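# Move sand core from mould onto plywood board

## Task

The long, round-nosed sand core sits in its seat inside the mould, and the plywood board next to the mould holds nothing. Lift the core out and set it on the board with its flat block resting downward, then release it.

## Robot and tools

Robot: two arms, left_arm and right_arm, each with six joints and a parallel gripper. The gripper's fingers extend along its own +z axis and close along its y axis. The reported hand point sits between the finger pads, roughly 1 cm short of the fingertips.

World frame: one frame shared by both arms. The origin is on the table surface midway between the arms, +x runs out over the table, +z is up, and left_arm is on the +y side. The names left and right refer to the arms only, not to image sides.

Tool execute_actions, argument actions: a list holding at most one item. An empty list just reports the current state, with pictures. An item with rows is a motion: rows is a list of 1 to 15 rows and steps (1 to 15, default 15) is the number of control steps, each 1/30 s. Each row is used for one step; if rows run out, the last one repeats. An item with only steps (up to 300) is a wait that sends nothing new. A motion needs at least 3 steps. Optional pictures: true attaches camera images. A rejected call sends nothing to the robot.

Row layout: one list of 14 numbers for both arms together, each in [-1, 1]. Numbers 1-6 are left_arm joint offsets in order waist, shoulder, elbow, wrist pitch, wrist yaw, wrist roll; number 7 is left_arm opening; numbers 8-14 are the same seven for right_arm. Both arms must be filled even if one stays put.

Joint numbers are offsets, not poses. They are measured from the joint angles printed in the latest result that lists them. Before any such result in this scene, and for later calls in the same reply, they are measured from where the arm is when the action begins. They are not measured from the previous row. Scale: 1.0 equals 1.202 rad for the waist, 1.258 for the shoulder, 1.238 for the elbow, 2.073 for wrist pitch, and 2.022 for wrist yaw and for wrist roll. Nominal joint ranges in radians: waist -2.618 to 3.054, shoulder 0.000 to 3.142, elbow 0.000 to 3.142, wrist pitch -1.571 to 1.571, wrist yaw -1.571 to 1.571, wrist roll -2.094 to 2.094. True ends may differ by up to 0.036 rad. A call asking for more than 0.036 rad beyond an end is refused; a request past the real end is clipped there, and the result may say "joint sent to its limit". Missing that line does not prove there is more room.

All-zero offsets are not a hold: they pull the arm back to the reference angles, and an arm can droop lower with each such action. To keep an arm steady, send offsets back to the angles you want in the first call of a reply, zeros in later calls of it, and enlarge the aim if a joint keeps falling short.

Opening (numbers 7 and 14) is absolute: +1 fully open, -1 closed. Away from the extremes, fingers move to where grip_measured would read the value given. To hold something, command about 0.03 below the grip_measured reading for a firm grip, less for a light one. Pad force tops out around 50-62 N, lower on some grippers and on very thin parts; first contact can spike higher. Each gripper's reading may be off by about 1 mm, consistently.

Speed: each joint's target is kept within a fixed margin of its measured angle (rad): waist 0.202, shoulder 0.258, elbow 0.238, wrist pitch 0.573, wrist yaw and roll 0.522. If targets would move a gripper more than 70 mm from where it is, all that arm's targets are pulled back. Big moves therefore take several actions.

Between calls the simulation keeps running: arms continue toward the last row sent until they nearly stop or a step is HELD. The last 3 steps of each action run after its result is taken, so the next action starts after those.

Result lines: the state line gives each arm's end_effector_position (m) and end_effector_quat_wxyz in the world frame; position can be off, more so at long reach. Joint positions and Joint velocities list per arm the six joints (rad, rad/s) then the finger-pad gap (m, m/s; 0.094 m fully open). grip_measured is the opening on the command scale. "joint command not followed" means a clearance check altered or blocked joint targets; the rest of the row still ran. HELD marks steps where the row was partly or fully not sent. Joint torques follow joint order, are nonzero even in free air, and carry offsets, scale errors and noise. MOTOR HOT warns from 75 °C; at 90 °C that arm halts for 10 s, at 100 °C it goes limp and drops; these appear as OVER-TEMPERATURE FAULT. Holding loads heats motors, even while idle.

Cameras: cam_head_left, cam_head_right, cam_high, cam_low (fixed) and cam_left_wrist, cam_right_wrist (fisheye, on the hands), all 504x504. zoom_image takes camera (one of those names) and region [x0, y0, x1, y1] in pixels from the top-left, at most 504x504, and returns a closer view of that camera's latest image.

finished_scene takes scene, the number of the current scene; it ends and grades it irreversibly, so call it only after the core rests on the board flat block down and is released. Replying with no tool call ends everything.

Avoid: dropping the core, knocking anything off the table, arms colliding or pressing each other, hard pushes or slams. Brief external tugs on held or loose objects may occur.

Each tool is called after "Emit:" as name([rows], argument=value, ...), one row to a line, values as JSON.

## Session

Emit:
execute_actions(actions=[])

Scene clock: 0.00 s of 4400.00 s.
left_arm: end_effector_position=(+0.4075, +0.1756, +0.2306) grip_measured=+1.000 end_effector_quat_wxyz=(+0.546, +0.116, +0.778, +0.289) | right_arm: end_effector_position=(+0.3782, -0.0513, +0.2426) grip_measured=+1.000 end_effector_quat_wxyz=(+0.159, +0.242, +0.923, +0.255)
Joint positions: left_arm=[-0.688  1.445  0.889  0.129 -0.959  0.278  0.094] | right_arm=[ 0.515  2.042  2.179 -1.105 -0.105  1.117  0.094]
Joint velocities: left_arm=[-0.017 -0.002 -0.012  0.007 -0.037  0.022  0.   ] | right_arm=[ 0.007 -0.012 -0.012 -0.081  0.022  0.037  0.   ]
Joint torques (N m, as the arm reports them, + toward a larger angle): no reading

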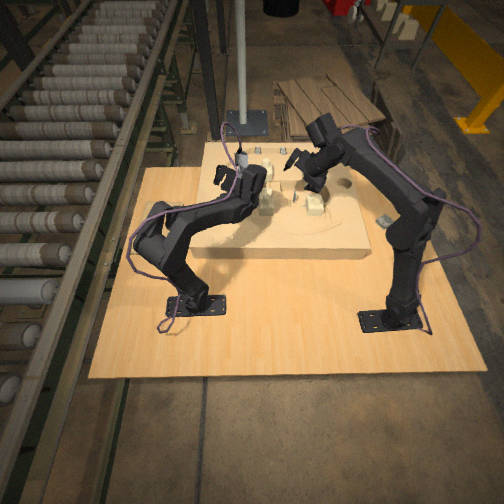

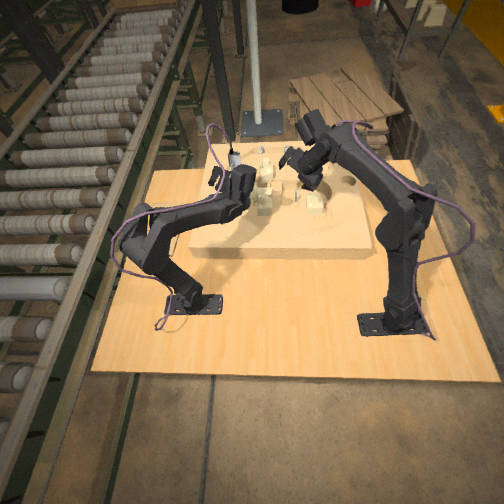

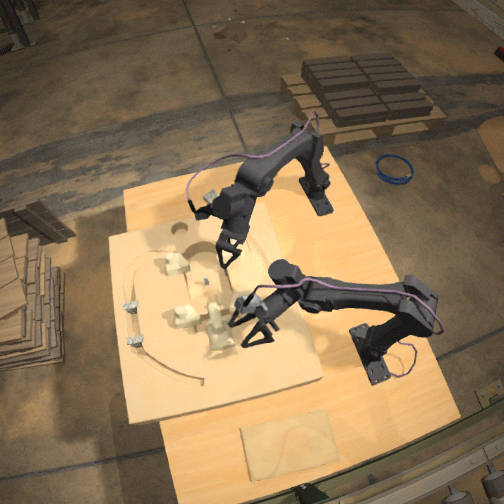

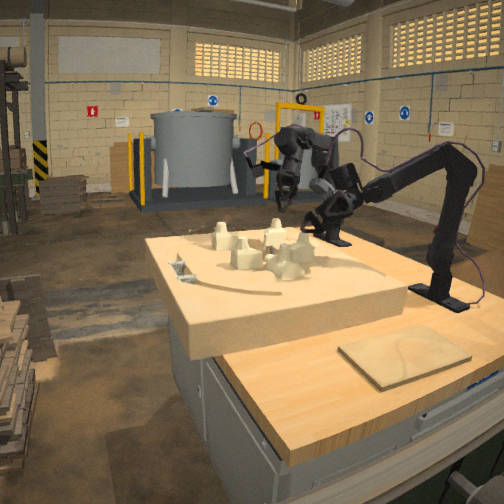

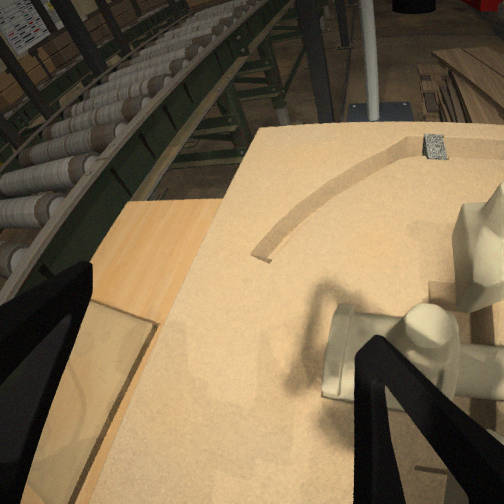

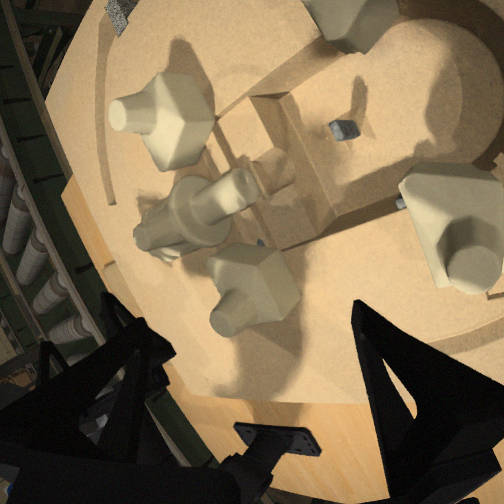

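Emit:
zoom_image(camera="cam_high", region=[140, 230, 300, 390])

Emit:
zoom_image(camera="cam_low", region=[190, 200, 350, 300])

Emit:
zoom_image(camera="cam_right_wrist", region=[90, 60, 330, 350])

Emit:
zoom_image(camera="cam_left_wrist", region=[280, 180, 504, 480])

Region (140, 230, 300, 390) of cam_high's 504x504 image, scaled by 3.150, with more detail than that image has.

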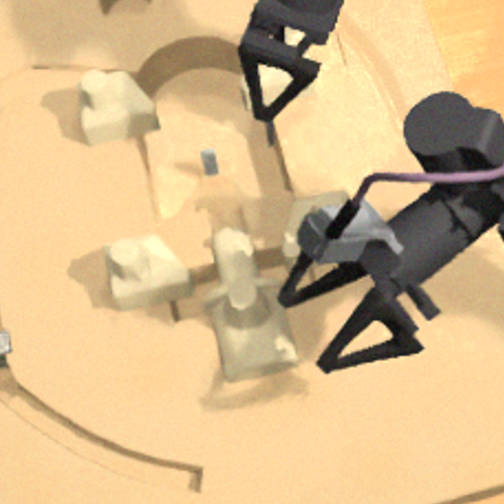

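Region (190, 200, 350, 300) of cam_low's 504x504 image, scaled by 3.150, with more detail than that image has; it fills the top 315 rows of this view, and the rest is white.

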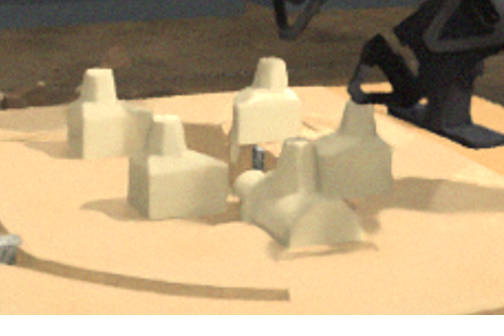

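Region (90, 60, 330, 350) of cam_right_wrist's 504x504 image, scaled by 1.738, with more detail than that image has; it fills the left 417 columns of this view, and the rest is white.

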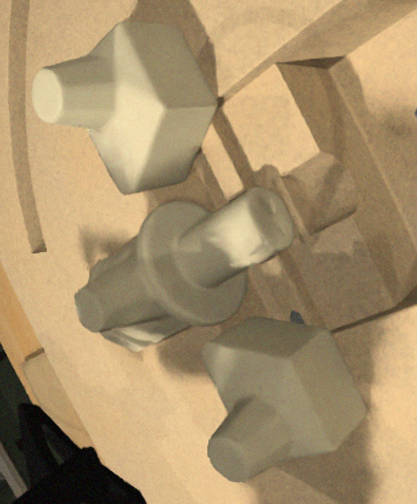

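Region (280, 180, 504, 480) of cam_left_wrist's 504x504 image, scaled by 1.680, with more detail than that image has; it fills the left 376 columns of this view, and the rest is white.

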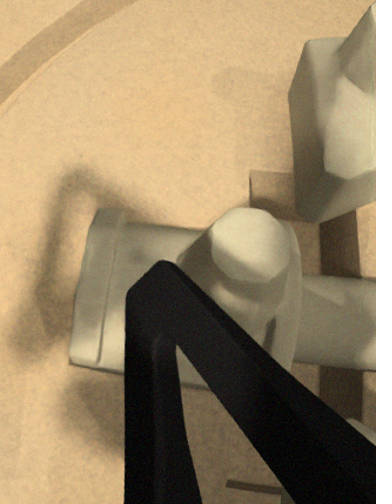

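Emit:
execute_actions([
  {"rows": [[0.0009,0.0022,0.0052,-0.0031,0.0021,-0.0006,1,0,0,0,0,0,0,1],[0.0036,0.0086,0.0206,-0.0122,0.0082,-0.0024,1,0,0,0,0,0,0,1],[0.008,0.019,0.0456,-0.0269,0.0181,-0.0053,1,0,0,0,0,0,0,1],[0.0139,0.0329,0.0791,-0.0466,0.0314,-0.0091,1,0,0,0,0,0,0,1],[0.0211,0.0498,0.1195,-0.0705,0.0475,-0.0138,1,0,0,0,0,0,0,1],[0.0291,0.0688,0.1651,-0.0974,0.0656,-0.019,1,0,0,0,0,0,0,1],[0.0377,0.0891,0.214,-0.1263,0.0851,-0.0246,1,0,0,0,0,0,0,1],[0.0465,0.1099,0.264,-0.1557,0.1049,-0.0304,1,0,0,0,0,0,0,1],[0.0551,0.1302,0.3129,-0.1846,0.1244,-0.036,1,0,0,0,0,0,0,1],[0.0632,0.1493,0.3585,-0.2115,0.1425,-0.0413,1,0,0,0,0,0,0,1],[0.0703,0.1661,0.3989,-0.2354,0.1586,-0.0459,1,0,0,0,0,0,0,1],[0.0762,0.18,0.4324,-0.2551,0.1719,-0.0497,1,0,0,0,0,0,0,1],[0.0806,0.1904,0.4574,-0.2698,0.1818,-0.0526,1,0,0,0,0,0,0,1],[0.0833,0.1968,0.4728,-0.2789,0.1879,-0.0544,1,0,0,0,0,0,0,1],[0.0842,0.199,0.478,-0.282,0.19,-0.055,1,0,0,0,0,0,0,1]], "steps": 15},
])

Emit:
execute_actions([
  {"steps": 12},
])

Scene clock: 8.13 s of 4400.00 s.
left_arm: end_effector_position=(+0.4671, +0.1341, +0.2604) grip_measured=+1.000 end_effector_quat_wxyz=(+0.515, +0.159, +0.814, +0.219) | right_arm: end_effector_position=(+0.3782, -0.0513, +0.2426) grip_measured=+1.000 end_effector_quat_wxyz=(+0.159, +0.242, +0.923, +0.255)
Joint positions: left_arm=[-0.621  1.642  1.325 -0.212 -0.734  0.222  0.094] | right_arm=[ 0.515  2.042  2.179 -1.105 -0.105  1.117  0.094]
Joint velocities: left_arm=[ 0.256  0.54   1.473 -1.062  0.784 -0.242  0.   ] | right_arm=[-0.012  0.002 -0.012  0.007  0.037 -0.051  0.   ]
Joint torques (N m, as the arm reports them, + toward a larger angle): left_arm=[ 0.78 -6.7   9.15  1.11 -0.29 -0.1 ] | right_arm=[-0.02 -9.8   5.74  1.35 -0.03  0.  ]
Steps of this call (steps 1 to 90: nothing new was sent; then 4.73 s passed at rest; steps 91 to 102: the first 12 steps of this action). Readings (joint positions):
91: left_arm=[-0.688 1.445 0.889 0.128 -0.958 0.278] | right_arm=[0.515 2.042 2.179 -1.105 -0.105 1.117]
92: left_arm=[-0.688 1.445 0.889 0.125 -0.956 0.278] | right_arm=[0.515 2.042 2.179 -1.105 -0.105 1.117]
94: left_arm=[-0.687 1.455 0.910 0.093 -0.942 0.275] | right_arm=[0.515 2.042 2.179 -1.105 -0.105 1.117]
98: left_arm=[-0.662 1.543 1.087 -0.043 -0.858 0.255] | right_arm=[0.515 2.042 2.179 -1.105 -0.105 1.117]
102: the state above

Scene clock: 8.53 s of 4400.00 s.
left_arm: end_effector_position=(+0.4691, +0.1236, +0.2451) grip_measured=+1.000 end_effector_quat_wxyz=(+0.458, +0.199, +0.849, +0.174) | right_arm: end_effector_position=(+0.3782, -0.0513, +0.2426) grip_measured=+1.000 end_effector_quat_wxyz=(+0.159, +0.242, +0.923, +0.255)
Joint positions: left_arm=[-0.593  1.694  1.457 -0.437 -0.585  0.178  0.094] | right_arm=[ 0.515  2.042  2.179 -1.105 -0.105  1.117  0.094]
Joint velocities: left_arm=[-0.002  0.076  0.002 -0.11   0.037 -0.066  0.   ] | right_arm=[-0.002  0.002 -0.007  0.051  0.007  0.081  0.   ]
Joint torques (N m, as the arm reports them, + toward a larger angle): left_arm=[ 0.62 -6.89 10.44  1.28 -0.24 -0.09] | right_arm=[-0.01 -9.8   5.74  1.35 -0.03 -0.01]
Kept back: nothing.
Steps of this call (steps 1 to 3: the last 3 steps of your previous action; steps 4 to 12: the robot went on to your last target). Readings (joint positions):
1: left_arm=[-0.613 1.658 1.372 -0.249 -0.705 0.213] | right_arm=[0.515 2.042 2.179 -1.105 -0.105 1.117]
2: left_arm=[-0.605 1.671 1.409 -0.283 -0.680 0.206] | right_arm=[0.515 2.042 2.179 -1.105 -0.105 1.117]
4: left_arm=[-0.595 1.683 1.449 -0.333 -0.642 0.194] | right_arm=[0.515 2.042 2.179 -1.105 -0.105 1.117]
8: left_arm=[-0.593 1.685 1.457 -0.402 -0.602 0.182] | right_arm=[0.515 2.042 2.179 -1.105 -0.105 1.117]
12: the state above

Emit:
execute_actions([
  {"rows": [[0.0077,0.0062,0.032,-0.0178,0.011,-0.0068,1,0,0,0,0,0,0,1],[0.0132,0.0187,0.0572,-0.0355,0.023,-0.0104,1,0,0,0,0,0,0,1],[0.0214,0.0375,0.0949,-0.0619,0.041,-0.0159,1,0,0,0,0,0,0,1],[0.0324,0.0624,0.1453,-0.0972,0.0651,-0.0231,1,0,0,0,0,0,0,1],[0.0433,0.0874,0.1956,-0.1324,0.0891,-0.0304,1,0,0,0,0,0,0,1],[0.0543,0.1124,0.246,-0.1677,0.1131,-0.0376,1,0,0,0,0,0,0,1],[0.0652,0.1374,0.2963,-0.203,0.1371,-0.0449,1,0,0,0,0,0,0,1],[0.0762,0.1623,0.3467,-0.2382,0.1612,-0.0521,1,0,0,0,0,0,0,1],[0.0871,0.1873,0.397,-0.2735,0.1852,-0.0594,1,0,0,0,0,0,0,1],[0.0981,0.2123,0.4474,-0.3088,0.2092,-0.0666,1,0,0,0,0,0,0,1],[0.109,0.2373,0.4977,-0.344,0.2332,-0.0739,1,0,0,0,0,0,0,1],[0.12,0.2622,0.5481,-0.3793,0.2573,-0.0811,1,0,0,0,0,0,0,1],[0.1282,0.281,0.5858,-0.4058,0.2753,-0.0866,1,0,0,0,0,0,0,1],[0.1337,0.2935,0.611,-0.4234,0.2873,-0.0902,1,0,0,0,0,0,0,1],[0.1364,0.2997,0.6236,-0.4322,0.2933,-0.092,1,0,0,0,0,0,0,1]], "steps": 15},
])

Emit:
execute_actions([
  {"steps": 20},
], pictures=true)

Scene clock: 10.17 s of 4400.00 s.
left_arm: end_effector_position=(+0.4980, +0.1071, +0.2427) grip_measured=+1.000 end_effector_quat_wxyz=(+0.344, +0.208, +0.914, +0.050) | right_arm: end_effector_position=(+0.3782, -0.0513, +0.2426) grip_measured=+1.000 end_effector_quat_wxyz=(+0.159, +0.242, +0.923, +0.255)
Joint positions: left_arm=[-0.482  1.972  2.018 -0.942 -0.244  0.076  0.094] | right_arm=[ 0.515  2.042  2.179 -1.105 -0.105  1.117  0.094]
Joint velocities: left_arm=[ 0.398  0.872  1.746 -1.751  1.253 -0.374  0.   ] | right_arm=[-0.002 -0.007  0.007  0.037 -0.022 -0.037  0.   ]
Joint torques (N m, as the arm reports them, + toward a larger angle): left_arm=[ 0.74 -8.73  8.81  0.99 -0.17 -0.07] | right_arm=[-0.01 -9.79  5.73  1.35 -0.04 -0.01]
Steps of this call (steps 1 to 30: the robot went on to your last target; steps 31 to 37: nothing new was sent; steps 38 to 49: the first 12 steps of this action). Readings (joint positions):
38: left_arm=[-0.593 1.696 1.460 -0.460 -0.571 0.174] | right_arm=[0.515 2.042 2.179 -1.105 -0.105 1.117]
39: left_arm=[-0.593 1.700 1.469 -0.473 -0.565 0.172] | right_arm=[0.515 2.042 2.179 -1.105 -0.105 1.117]
41: left_arm=[-0.585 1.729 1.530 -0.529 -0.534 0.164] | right_arm=[0.515 2.042 2.179 -1.105 -0.105 1.117]
45: left_arm=[-0.541 1.846 1.766 -0.706 -0.408 0.127] | right_arm=[0.515 2.042 2.179 -1.105 -0.105 1.117]
49: the state above

Scene clock: 10.83 s of 4400.00 s.
left_arm: end_effector_position=(+0.4497, +0.1110, +0.2085) grip_measured=+1.000 end_effector_quat_wxyz=(+0.180, +0.197, +0.963, -0.038) | right_arm: end_effector_position=(+0.3782, -0.0513, +0.2426) grip_measured=+1.000 end_effector_quat_wxyz=(+0.159, +0.242, +0.923, +0.255)
Joint positions: left_arm=[-0.428  2.075  2.202 -1.328  0.001 -0.002  0.094] | right_arm=[ 0.515  2.042  2.179 -1.105 -0.105  1.117  0.094]
Joint velocities: left_arm=[ 0.002  0.002 -0.017 -0.022 -0.081 -0.007  0.   ] | right_arm=[-0.012 -0.007 -0.012 -0.051 -0.007 -0.007  0.   ]
Joint torques (N m, as the arm reports them, + toward a larger angle): left_arm=[-0.06 -9.11  9.84  0.62  0.02 -0.05] | right_arm=[-0.01 -9.8   5.75  1.36 -0.03 -0.01]
Kept back: nothing.
Steps of this call (steps 1 to 3: the last 3 steps of your previous action; steps 4 to 20: the robot went on to your last target). Readings (joint positions):
1: left_arm=[-0.468 2.002 2.076 -1.004 -0.203 0.063] | right_arm=[0.515 2.042 2.179 -1.105 -0.105 1.117]
2: left_arm=[-0.455 2.028 2.125 -1.060 -0.164 0.051] | right_arm=[0.515 2.042 2.179 -1.105 -0.105 1.117]
4: left_arm=[-0.436 2.060 2.181 -1.149 -0.105 0.031] | right_arm=[0.515 2.042 2.179 -1.105 -0.105 1.117]
8: left_arm=[-0.428 2.075 2.197 -1.260 -0.042 0.011] | right_arm=[0.515 2.042 2.179 -1.105 -0.105 1.117]
20: the state above
camera_calibration (this result's frames):
cam_left_wrist: T_world_to_cam=[[-0.0783403, -0.988603, 0.128555, 0.115711], [-0.941883, 0.115652, 0.315405, 0.368028], [-0.326678, -0.0963751, -0.940209, 0.438289], [0, 0, 0, 1]] pos_world=[0.498884, 0.114069, 0.28113]

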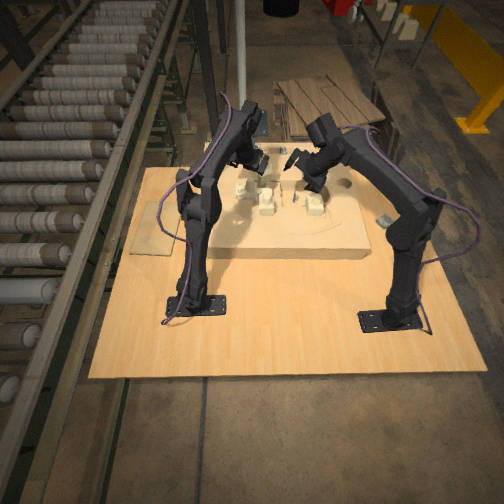

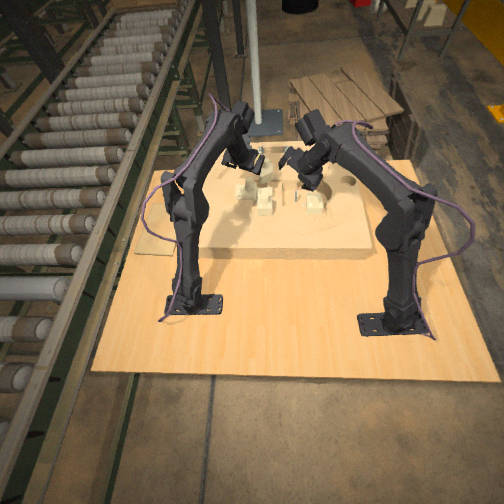

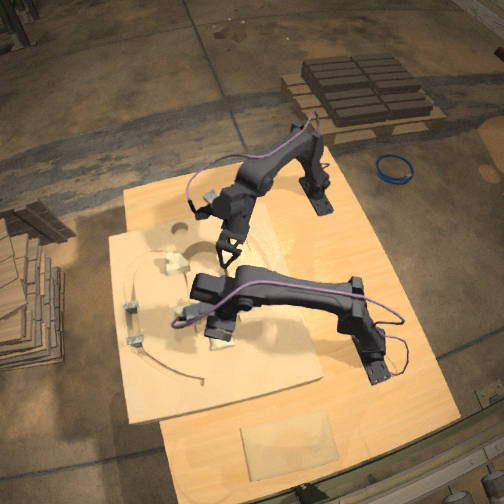

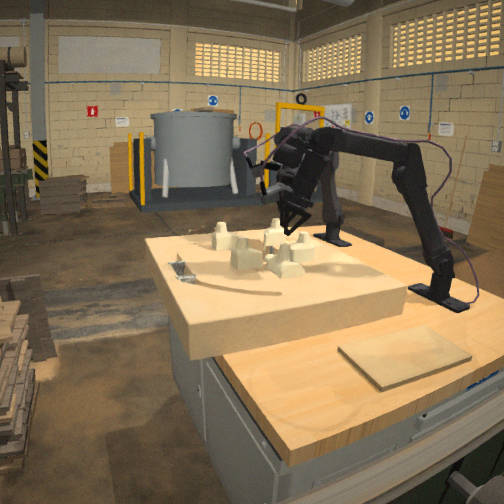

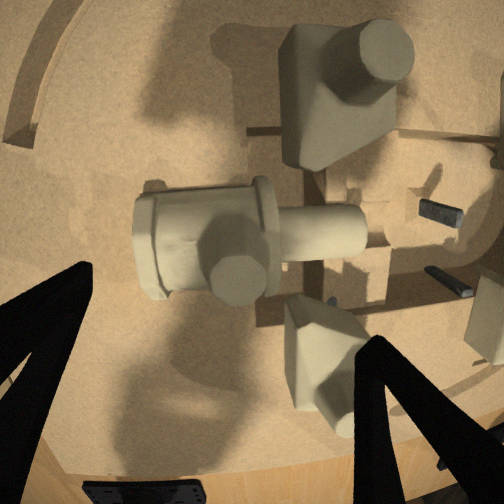

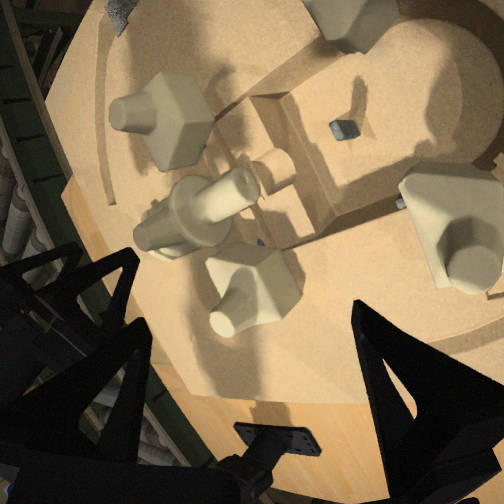

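Emit:
zoom_image(camera="cam_left_wrist", region=[110, 150, 390, 360])

Emit:
zoom_image(camera="cam_low", region=[220, 190, 340, 290])

Region (110, 150, 390, 360) of cam_left_wrist's 504x504 image, scaled by 1.800, with more detail than that image has; it fills the top 378 rows of this view, and the rest is white.

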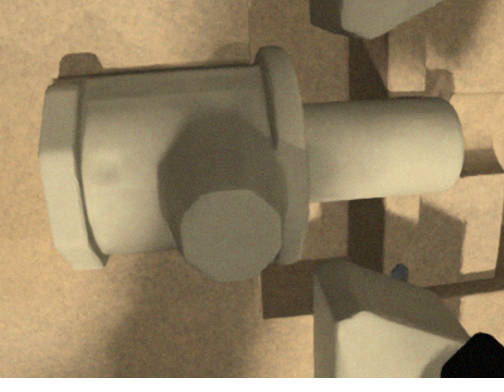

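Region (220, 190, 340, 290) of cam_low's 504x504 image, scaled by 4.200, with more detail than that image has.

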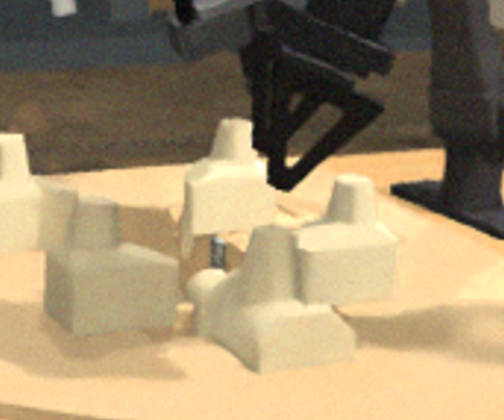

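Emit:
execute_actions([
  {"rows": [[-0.0001,-0.0038,0.0191,-0.0007,0,0,0.992,0,0,0,0,0,0,1],[-0.0004,-0.006,0.0111,0.0045,0,0,0.97,0,0,0,0,0,0,1],[-0.001,-0.0097,-0.0018,0.0126,0,0,0.933,0,0,0,0,0,0,1],[-0.0017,-0.0146,-0.0191,0.0233,0,0,0.884,0,0,0,0,0,0,1],[-0.0025,-0.0206,-0.04,0.0356,0,0,0.825,0,0,0,0,0,0,1],[-0.0035,-0.0273,-0.0636,0.0489,0,0,0.758,0,0,0,0,0,0,1],[-0.0045,-0.0345,-0.0889,0.0622,0,0,0.687,0,0,0,0,0,0,1],[-0.0055,-0.0419,-0.1148,0.0746,0,0,0.613,0,0,0,0,0,0,1],[-0.0065,-0.0491,-0.1401,0.0852,0,0,0.542,0,0,0,0,0,0,1],[-0.0075,-0.0558,-0.1637,0.0933,0,0,0.475,0,0,0,0,0,0,1],[-0.0083,-0.0618,-0.1846,0.0985,0,0,0.416,0,0,0,0,0,0,1],[-0.009,-0.0667,-0.2019,0.1002,0,0,0.367,0,0,0,0,0,0,1],[-0.0096,-0.0704,-0.2148,0.1002,0,0,0.33,0,0,0,0,0,0,1],[-0.0099,-0.0726,-0.2228,0.1002,0,0,0.308,0,0,0,0,0,0,1],[-0.01,-0.0734,-0.2255,0.1002,0,0,0.3,0,0,0,0,0,0,1]], "steps": 15},
])

Emit:
execute_actions([
  {"steps": 16},
], pictures=true)

Scene clock: 13.13 s of 4400.00 s.
left_arm: end_effector_position=(+0.4456, +0.1122, +0.1694) grip_measured=+0.391 end_effector_quat_wxyz=(+0.165, +0.197, +0.966, -0.036) | right_arm: end_effector_position=(+0.3782, -0.0513, +0.2426) grip_measured=+1.000 end_effector_quat_wxyz=(+0.159, +0.242, +0.923, +0.255)
Joint positions: left_arm=[-0.428  2.038  1.995 -1.189  0.004 -0.003  0.065] | right_arm=[ 0.515  2.042  2.179 -1.105 -0.105  1.117  0.094]
Joint velocities: left_arm=[-0.007 -0.105 -0.769  0.388 -0.037 -0.051 -0.044] | right_arm=[-0.002 -0.017  0.017  0.066  0.037 -0.007  0.   ]
Joint torques (N m, as the arm reports them, + toward a larger angle): left_arm=[ -0.95 -11.44   7.94   0.75  -0.04   0.  ] | right_arm=[-0.02 -9.8   5.72  1.36 -0.03 -0.01]
Steps of this call (steps 1 to 30: the robot went on to your last target; steps 31 to 57: nothing new was sent; steps 58 to 69: the first 12 steps of this action). Readings (joint positions):
58: left_arm=[-0.428 2.075 2.202 -1.331 0.004 -0.003] | right_arm=[0.515 2.042 2.179 -1.105 -0.105 1.117]
59: left_arm=[-0.428 2.075 2.202 -1.331 0.004 -0.003] | right_arm=[0.515 2.042 2.179 -1.105 -0.105 1.117]
61: left_arm=[-0.428 2.075 2.198 -1.324 0.004 -0.003] | right_arm=[0.515 2.042 2.179 -1.105 -0.105 1.117]
65: left_arm=[-0.428 2.058 2.116 -1.257 0.004 -0.003] | right_arm=[0.515 2.042 2.179 -1.105 -0.105 1.117]
69: the state above

Scene clock: 13.67 s of 4400.00 s.
left_arm: end_effector_position=(+0.4430, +0.1133, +0.1601) grip_measured=+0.302 end_effector_quat_wxyz=(+0.166, +0.197, +0.966, -0.036) | right_arm: end_effector_position=(+0.3782, -0.0513, +0.2426) grip_measured=+1.000 end_effector_quat_wxyz=(+0.159, +0.242, +0.923, +0.255)
Joint positions: left_arm=[-0.428  2.013  1.921 -1.137  0.004 -0.003  0.061] | right_arm=[ 0.515  2.042  2.179 -1.105 -0.105  1.117  0.094]
Joint velocities: left_arm=[-0.002 -0.017 -0.007  0.066  0.007  0.022 -0.001] | right_arm=[-0.012 -0.007  0.012  0.051 -0.037  0.037  0.   ]
Joint torques (N m, as the arm reports them, + toward a larger angle): left_arm=[ -1.07 -10.77   7.75   0.72  -0.04   0.  ] | right_arm=[-0.02 -9.78  5.75  1.35 -0.03 -0.01]
Kept back: nothing.
Steps of this call (steps 1 to 3: the last 3 steps of your previous action; steps 4 to 16: the robot went on to your last target). Readings (joint positions):
1: left_arm=[-0.428 2.034 1.970 -1.180 0.004 -0.003] | right_arm=[0.515 2.042 2.179 -1.105 -0.105 1.117]
2: left_arm=[-0.428 2.032 1.950 -1.173 0.004 -0.003] | right_arm=[0.515 2.042 2.179 -1.105 -0.105 1.117]
4: left_arm=[-0.428 2.031 1.927 -1.166 0.004 -0.003] | right_arm=[0.515 2.042 2.179 -1.105 -0.105 1.117]
8: left_arm=[-0.428 2.028 1.921 -1.152 0.004 -0.003] | right_arm=[0.515 2.042 2.179 -1.105 -0.105 1.117]
16: the state above
camera_calibration (this result's frames):
cam_left_wrist: T_world_to_cam=[[-0.0748006, -0.989674, 0.122268, 0.123282], [-0.932997, 0.112741, 0.34177, 0.368916], [-0.352026, -0.0885115, -0.931796, 0.399825], [0, 0, 0, 1]] pos_world=[0.494168, 0.115807, 0.231397]

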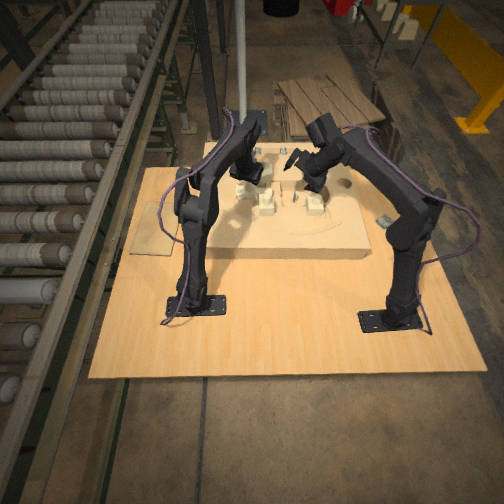

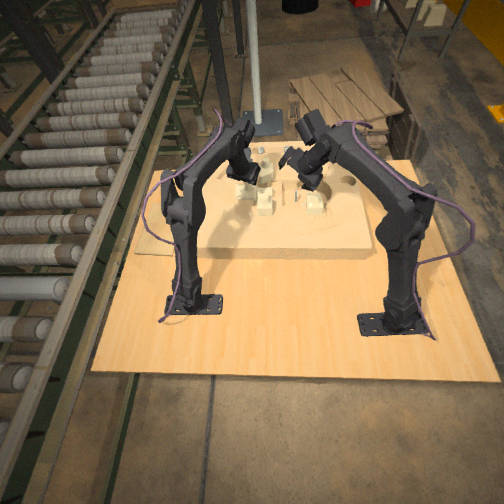

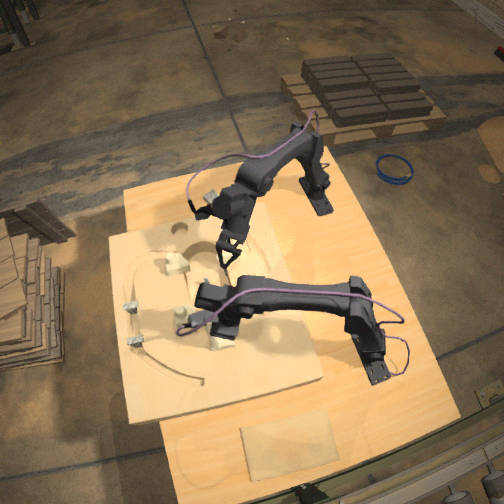

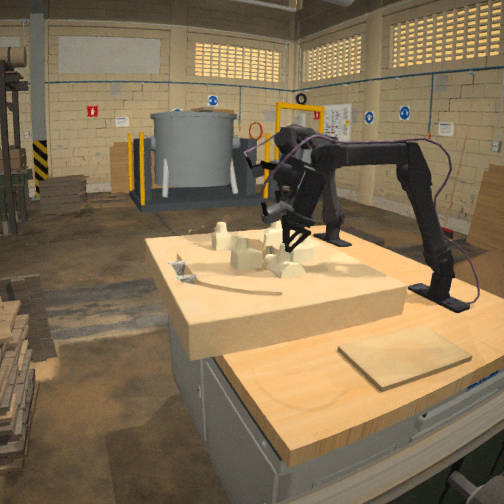

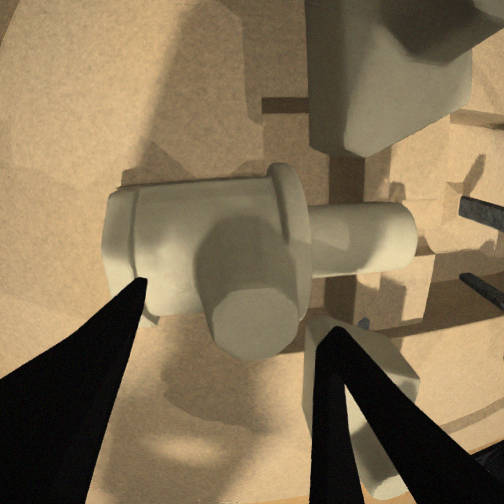

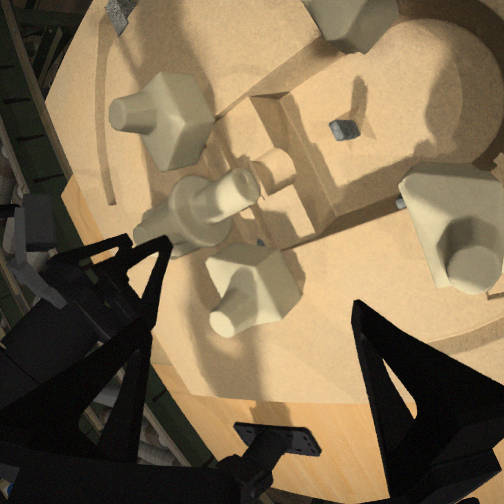

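Emit:
zoom_image(camera="cam_left_wrist", region=[100, 200, 400, 420])

Emit:
zoom_image(camera="cam_right_wrist", region=[60, 160, 260, 320])

Emit:
zoom_image(camera="cam_low", region=[240, 200, 330, 290])

Region (100, 200, 400, 420) of cam_left_wrist's 504x504 image, scaled by 1.680, with more detail than that image has; it fills the top 370 rows of this view, and the rest is white.

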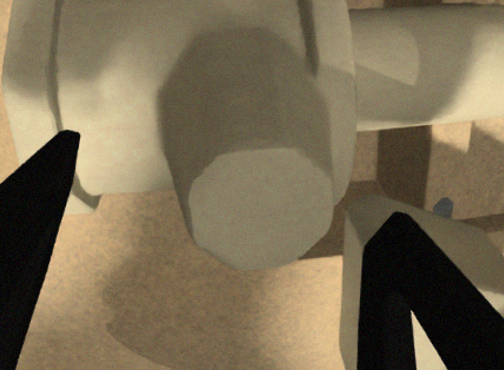

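Region (60, 160, 260, 320) of cam_right_wrist's 504x504 image, scaled by 2.520, with more detail than that image has; it fills the top 403 rows of this view, and the rest is white.

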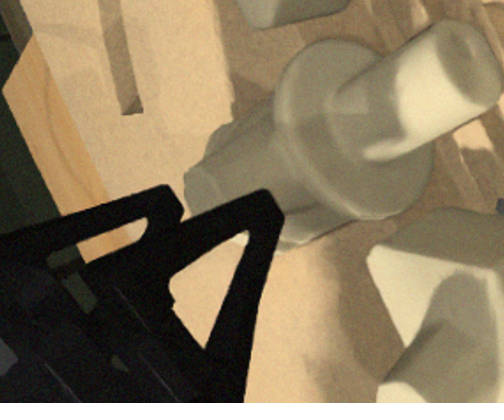

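Region (240, 200, 330, 290) of cam_low's 504x504 image, scaled by 5.600, with more detail than that image has.

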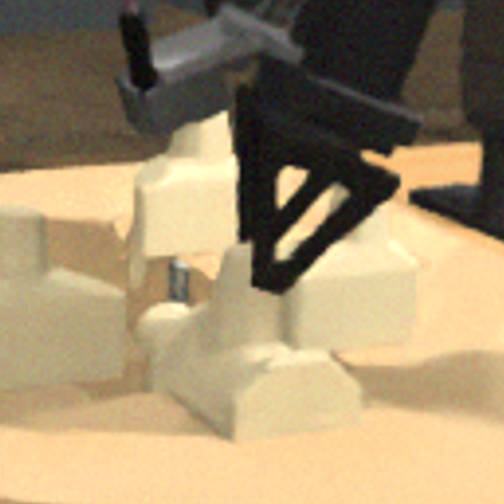

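Emit:
execute_actions(actions=[], pictures=false)

Scene clock: 16.33 s of 4400.00 s.
left_arm: end_effector_position=(+0.4432, +0.1132, +0.1602) grip_measured=+0.302 end_effector_quat_wxyz=(+0.167, +0.197, +0.965, -0.036) | right_arm: end_effector_position=(+0.3782, -0.0513, +0.2426) grip_measured=+1.000 end_effector_quat_wxyz=(+0.159, +0.242, +0.923, +0.255)
Joint positions: left_arm=[-0.428  2.013  1.921 -1.136  0.004 -0.003  0.061] | right_arm=[ 0.515  2.042  2.179 -1.105 -0.105  1.117  0.094]
Joint velocities: left_arm=[ 0.002  0.022  0.002  0.022 -0.007 -0.007 -0.001] | right_arm=[-0.017  0.022 -0.022 -0.022 -0.051 -0.022  0.   ]
Joint torques (N m, as the arm reports them, + toward a larger angle): left_arm=[ -1.06 -10.72   7.71   0.74  -0.04   0.  ] | right_arm=[-0.01 -9.79  5.73  1.36 -0.03 -0.01]
Kept back: nothing.
Steps of this call (steps 1 to 15: the robot went on to your last target; steps 16 to 80: nothing new was sent). Readings (joint positions):
1: left_arm=[-0.428 2.013 1.921 -1.136 0.004 -0.003] | right_arm=[0.515 2.042 2.179 -1.105 -0.105 1.117]
2: left_arm=[-0.428 2.013 1.921 -1.136 0.004 -0.003] | right_arm=[0.515 2.042 2.179 -1.105 -0.105 1.117]
4: left_arm=[-0.428 2.013 1.921 -1.136 0.004 -0.003] | right_arm=[0.515 2.042 2.179 -1.105 -0.105 1.117]
8: left_arm=[-0.428 2.013 1.921 -1.136 0.004 -0.003] | right_arm=[0.515 2.042 2.179 -1.105 -0.105 1.117]
80: the state above
All arms were judged still, so your last target was given up. Only a new action makes them travel on or press farther. Fingers that are still opening or closing keep moving.

Emit:
execute_actions([
  {"rows": [[-0.008,-0.022,0.0006,0.0092,0.001,0,0.29,0,0,0,0,0,0,1],[-0.007,-0.02,-0.0023,0.0135,0.002,0,0.275,0,0,0,0,0,0,1],[-0.006,-0.018,-0.0067,0.0197,0.0035,0,0.25,0,0,0,0,0,0,1],[-0.005,-0.017,-0.0124,0.0266,0.005,0,0.215,0,0,0,0,0,0,1],[-0.005,-0.016,-0.0186,0.0328,0.0065,0,0.175,0,0,0,0,0,0,1],[-0.005,-0.016,-0.0248,0.0371,0.0075,0,0.135,0,0,0,0,0,0,1],[-0.005,-0.016,-0.0305,0.0386,0.0079,0,0.1,0,0,0,0,0,0,1],[-0.005,-0.016,-0.0349,0.0386,0.0079,0,0.075,0,0,0,0,0,0,1],[-0.005,-0.016,-0.0378,0.0386,0.0079,0,0.055,0,0,0,0,0,0,1],[-0.005,-0.016,-0.0388,0.0386,0.0079,0,0.05,0,0,0,0,0,0,1]], "steps": 15},
])

Emit:
execute_actions([
  {"steps": 10},
], pictures=true)

Scene clock: 17.10 s of 4400.00 s.
left_arm: end_effector_position=(+0.4456, +0.1104, +0.1494) grip_measured=+0.052 end_effector_quat_wxyz=(+0.169, +0.198, +0.965, -0.042) | right_arm: end_effector_position=(+0.3782, -0.0513, +0.2426) grip_measured=+1.000 end_effector_quat_wxyz=(+0.159, +0.242, +0.923, +0.255)
Joint positions: left_arm=[-0.428  2.013  1.875 -1.082  0.014 -0.003  0.049] | right_arm=[ 0.515  2.042  2.179 -1.105 -0.105  1.117  0.094]
Joint velocities: left_arm=[-0.002 -0.002 -0.046 -0.022 -0.051 -0.007  0.   ] | right_arm=[-0.002 -0.027  0.012 -0.022 -0.066  0.022  0.   ]
Joint torques (N m, as the arm reports them, + toward a larger angle): left_arm=[ -0.52 -10.08   7.63   0.83   0.04  -0.01] | right_arm=[-0.02 -9.79  5.76  1.35 -0.02 -0.01]
Steps of this call (steps 1 to 11: nothing new was sent; steps 12 to 23: the first 12 steps of this action). Readings (joint positions):
12: left_arm=[-0.428 2.013 1.921 -1.135 0.004 -0.003] | right_arm=[0.515 2.042 2.179 -1.105 -0.105 1.117]
13: left_arm=[-0.428 2.013 1.921 -1.134 0.004 -0.003] | right_arm=[0.515 2.042 2.179 -1.105 -0.105 1.117]
15: left_arm=[-0.428 2.013 1.919 -1.124 0.005 -0.003] | right_arm=[0.515 2.042 2.179 -1.105 -0.105 1.117]
19: left_arm=[-0.428 2.013 1.895 -1.090 0.011 -0.003] | right_arm=[0.515 2.042 2.179 -1.105 -0.105 1.117]
23: the state above

Scene clock: 17.43 s of 4400.00 s.
left_arm: end_effector_position=(+0.4475, +0.1093, +0.1501) grip_measured=+0.052 end_effector_quat_wxyz=(+0.174, +0.198, +0.964, -0.043) | right_arm: end_effector_position=(+0.3782, -0.0513, +0.2426) grip_measured=+1.000 end_effector_quat_wxyz=(+0.159, +0.242, +0.923, +0.255)
Joint positions: left_arm=[-0.428  2.013  1.874 -1.072  0.015 -0.003  0.049] | right_arm=[ 0.515  2.042  2.179 -1.105 -0.105  1.117  0.094]
Joint velocities: left_arm=[ 0.007  0.002  0.012  0.066 -0.007 -0.007  0.   ] | right_arm=[-0.022 -0.007 -0.002  0.037  0.022 -0.022  0.   ]
Joint torques (N m, as the arm reports them, + toward a larger angle): left_arm=[ -0.53 -10.04   7.48   0.77   0.03  -0.01] | right_arm=[-0.01 -9.79  5.72  1.36 -0.03  0.  ]
Kept back: nothing.
Steps of this call (steps 1 to 3: the last 3 steps of your previous action; steps 4 to 10: the robot went on to your last target). Readings (joint positions):
1: left_arm=[-0.428 2.013 1.874 -1.081 0.014 -0.003] | right_arm=[0.515 2.042 2.179 -1.105 -0.105 1.117]
2: left_arm=[-0.428 2.013 1.874 -1.080 0.014 -0.003] | right_arm=[0.515 2.042 2.179 -1.105 -0.105 1.117]
4: left_arm=[-0.428 2.013 1.874 -1.076 0.015 -0.003] | right_arm=[0.515 2.042 2.179 -1.105 -0.105 1.117]
8: left_arm=[-0.428 2.013 1.874 -1.073 0.015 -0.003] | right_arm=[0.515 2.042 2.179 -1.105 -0.105 1.117]
10: the state above
camera_calibration (this result's frames):
cam_left_wrist: T_world_to_cam=[[-0.0802134, -0.9872, 0.13785, 0.120637], [-0.936816, 0.121906, 0.327894, 0.379792], [-0.340501, -0.102839, -0.934603, 0.388491], [0, 0, 0, 1]] pos_world=[0.497754, 0.112746, 0.221923]

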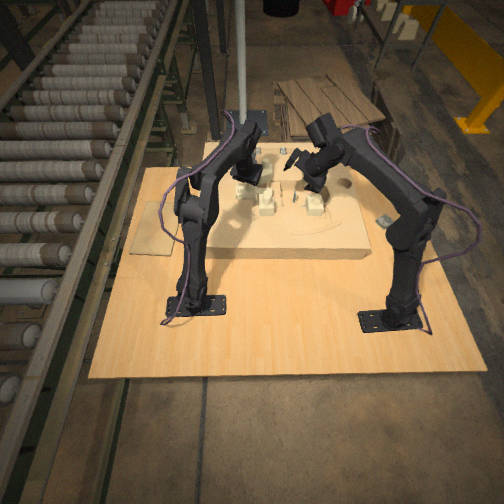

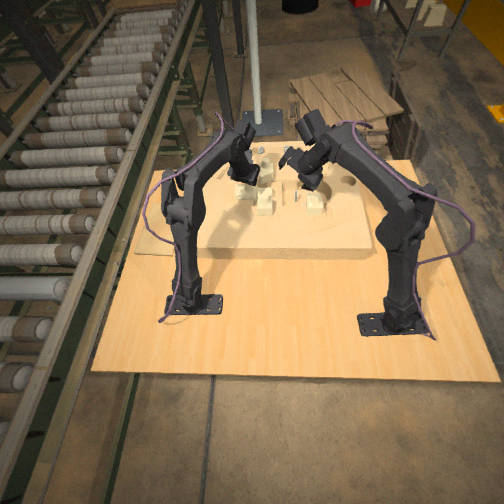

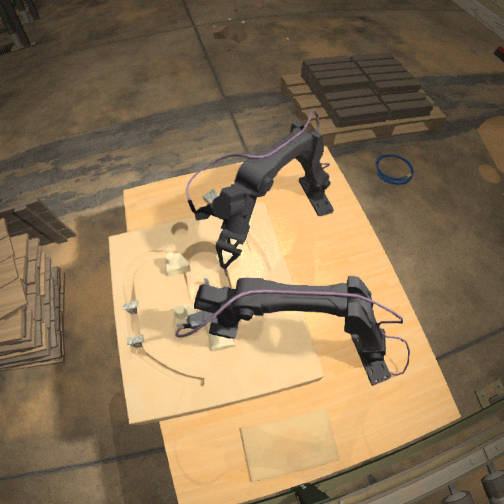

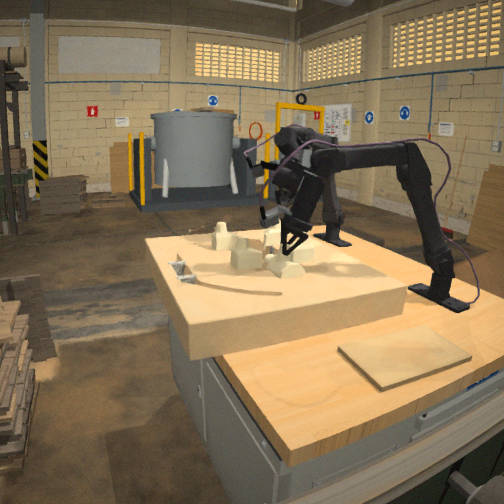

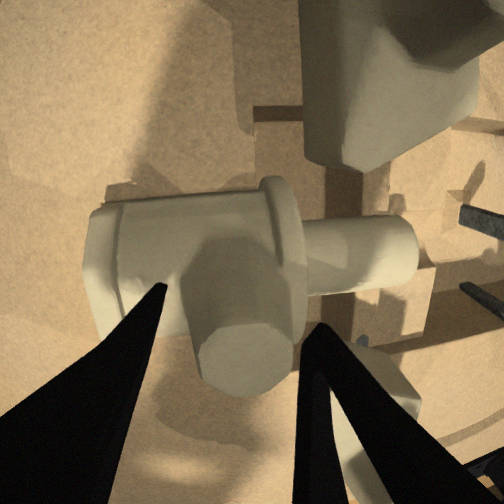

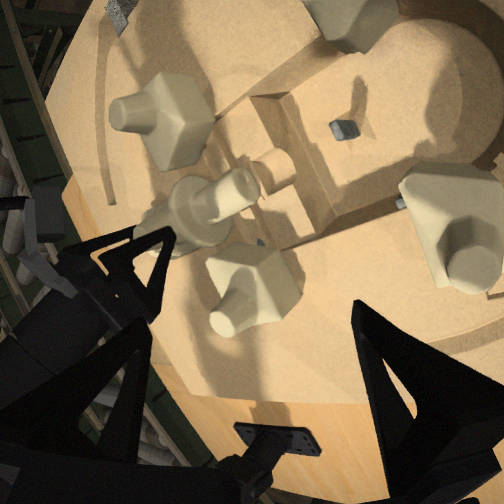

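Emit:
zoom_image(camera="cam_low", region=[250, 215, 320, 285])

Emit:
zoom_image(camera="cam_right_wrist", region=[90, 160, 270, 300])

Emit:
zoom_image(camera="cam_left_wrist", region=[120, 220, 380, 440])

Region (250, 215, 320, 285) of cam_low's 504x504 image, scaled by 7.200, with more detail than that image has.

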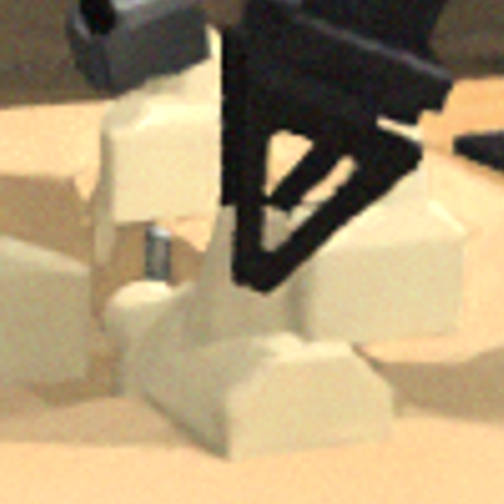

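Region (90, 160, 270, 300) of cam_right_wrist's 504x504 image, scaled by 2.800, with more detail than that image has.

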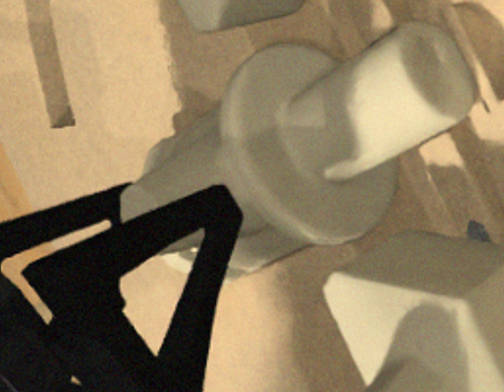

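Region (120, 220, 380, 440) of cam_left_wrist's 504x504 image, scaled by 1.938, with more detail than that image has; it fills the top 426 rows of this view, and the rest is white.

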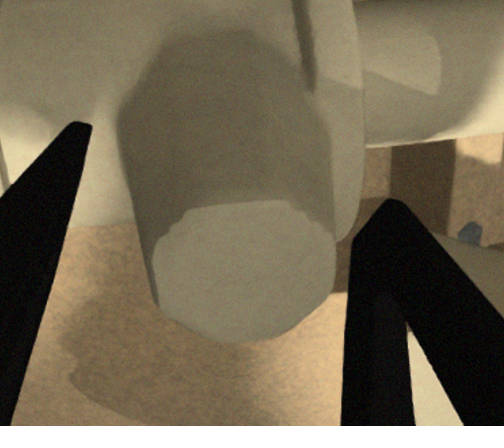

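Emit:
execute_actions([
  {"rows": [[-0.004,-0.016,-0.003,0.0077,0.0025,0,0.03,0,0,0,0,0,0,1],[-0.004,-0.016,-0.006,0.0077,0.0025,0,-0.01,0,0,0,0,0,0,1],[-0.004,-0.016,-0.008,0.0077,0.0025,0,-0.06,0,0,0,0,0,0,1],[-0.004,-0.016,-0.009,0.0077,0.0025,0,-0.11,0,0,0,0,0,0,1],[-0.004,-0.016,-0.009,0.0077,0.0025,0,-0.16,0,0,0,0,0,0,1],[-0.004,-0.016,-0.009,0.0077,0.002,0,-0.2,0,0,0,0,0,0,1],[-0.004,-0.016,-0.009,0.0077,0.001,0,-0.235,0,0,0,0,0,0,1],[-0.004,-0.016,-0.009,0.0077,0,0,-0.265,0,0,0,0,0,0,1],[-0.004,-0.016,-0.009,0.0077,0,0,-0.29,0,0,0,0,0,0,1],[-0.004,-0.016,-0.009,0.0077,0,0,-0.31,0,0,0,0,0,0,1],[-0.004,-0.016,-0.009,0.0077,0,0,-0.33,0,0,0,0,0,0,1],[-0.004,-0.016,-0.009,0.0077,0,0,-0.35,0,0,0,0,0,0,1],[-0.004,-0.016,-0.009,0.0077,0,0,-0.37,0,0,0,0,0,0,1],[-0.004,-0.016,-0.009,0.0077,0,0,-0.39,0,0,0,0,0,0,1],[-0.004,-0.016,-0.009,0.0077,0,0,-0.41,0,0,0,0,0,0,1]], "steps": 15},
])

Emit:
execute_actions([
  {"steps": 7},
], pictures=true)

Scene clock: 18.37 s of 4400.00 s.
left_arm: end_effector_position=(+0.4476, +0.1089, +0.1495) grip_measured=-0.310 end_effector_quat_wxyz=(+0.174, +0.198, +0.964, -0.044) | right_arm: end_effector_position=(+0.3782, -0.0513, +0.2426) grip_measured=+1.000 end_effector_quat_wxyz=(+0.159, +0.242, +0.923, +0.255)
Joint positions: left_arm=[-0.428  2.013  1.872 -1.069  0.017 -0.003  0.032] | right_arm=[ 0.515  2.042  2.179 -1.105 -0.105  1.117  0.094]
Joint velocities: left_arm=[-0.027  0.017  0.012  0.007  0.051 -0.007  0.   ] | right_arm=[-0.002  0.002 -0.012 -0.022  0.007  0.037  0.   ]
Joint torques (N m, as the arm reports them, + toward a larger angle): left_arm=[ -0.38 -10.07   6.77   0.75  -0.03  -0.01] | right_arm=[-0.02 -9.8   5.74  1.35 -0.03  0.  ]
Steps of this call (steps 1 to 16: the robot went on to your last target; steps 17 to 28: the first 12 steps of this action). Readings (joint positions):
17: left_arm=[-0.428 2.013 1.874 -1.071 0.015 -0.003] | right_arm=[0.515 2.042 2.179 -1.105 -0.105 1.117]
18: left_arm=[-0.428 2.013 1.874 -1.071 0.015 -0.003] | right_arm=[0.515 2.042 2.179 -1.105 -0.105 1.117]
20: left_arm=[-0.428 2.013 1.874 -1.071 0.015 -0.003] | right_arm=[0.515 2.042 2.179 -1.105 -0.105 1.117]
24: left_arm=[-0.428 2.013 1.874 -1.071 0.016 -0.003] | right_arm=[0.515 2.042 2.179 -1.105 -0.105 1.117]
28: the state above

Scene clock: 18.60 s of 4400.00 s.
left_arm: end_effector_position=(+0.4476, +0.1089, +0.1495) grip_measured=-0.310 end_effector_quat_wxyz=(+0.174, +0.198, +0.964, -0.044) | right_arm: end_effector_position=(+0.3782, -0.0513, +0.2426) grip_measured=+1.000 end_effector_quat_wxyz=(+0.159, +0.242, +0.923, +0.255)
Joint positions: left_arm=[-0.428  2.013  1.872 -1.069  0.017 -0.003  0.032] | right_arm=[ 0.515  2.042  2.179 -1.105 -0.105  1.117  0.094]
Joint velocities: left_arm=[ 0.007 -0.012  0.002 -0.007 -0.022  0.037  0.   ] | right_arm=[-0.012  0.002  0.007  0.007 -0.022  0.037  0.   ]
Joint torques (N m, as the arm reports them, + toward a larger angle): left_arm=[ -0.41 -10.07   6.77   0.75  -0.02  -0.01] | right_arm=[-0.02 -9.78  5.74  1.36 -0.02  0.  ]
Kept back: nothing.
Steps of this call (steps 1 to 3: the last 3 steps of your previous action; steps 4 to 7: the robot went on to your last target). Readings (joint positions):
1: left_arm=[-0.428 2.013 1.872 -1.069 0.017 -0.003] | right_arm=[0.515 2.042 2.179 -1.105 -0.105 1.117]
2: left_arm=[-0.428 2.013 1.872 -1.069 0.017 -0.003] | right_arm=[0.515 2.042 2.179 -1.105 -0.105 1.117]
4: left_arm=[-0.428 2.013 1.872 -1.069 0.017 -0.003] | right_arm=[0.515 2.042 2.179 -1.105 -0.105 1.117]
7: the state above
camera_calibration (this result's frames):
cam_left_wrist: T_world_to_cam=[[-0.0807635, -0.986933, 0.139431, 0.120358], [-0.936796, 0.122938, 0.327566, 0.380027], [-0.340427, -0.104163, -0.934483, 0.388115], [0, 0, 0, 1]] pos_world=[0.497853, 0.112493, 0.221421]

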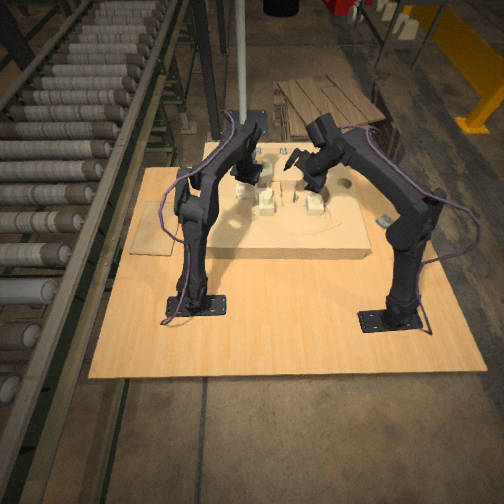

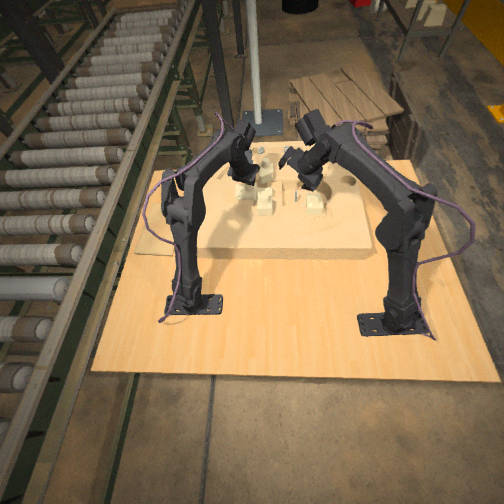

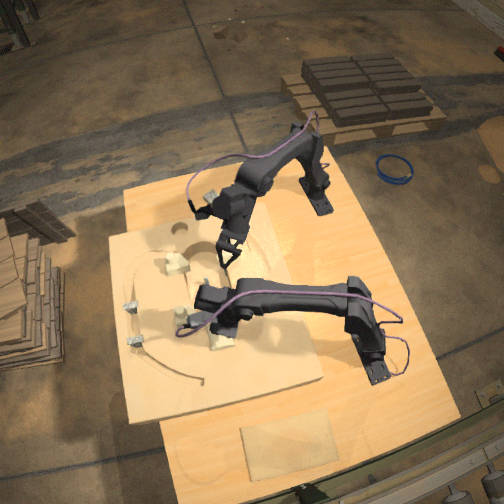

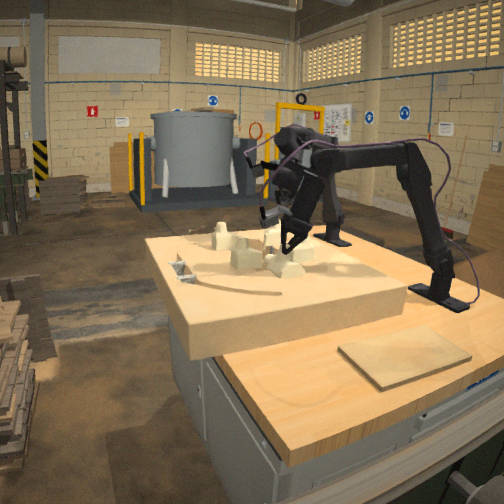

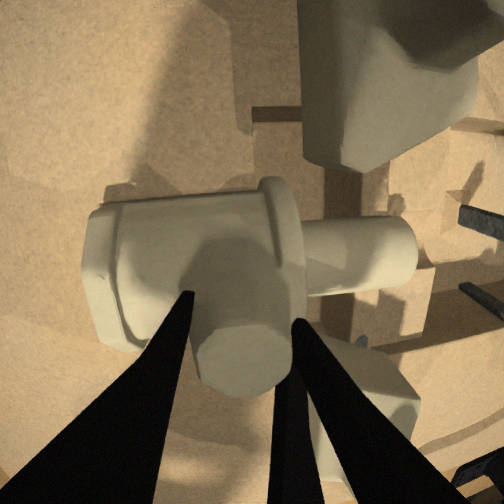

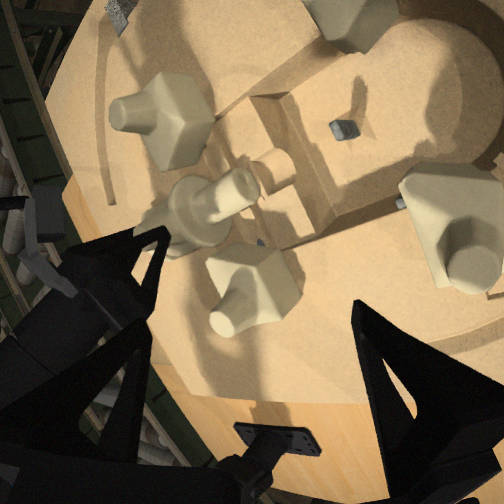

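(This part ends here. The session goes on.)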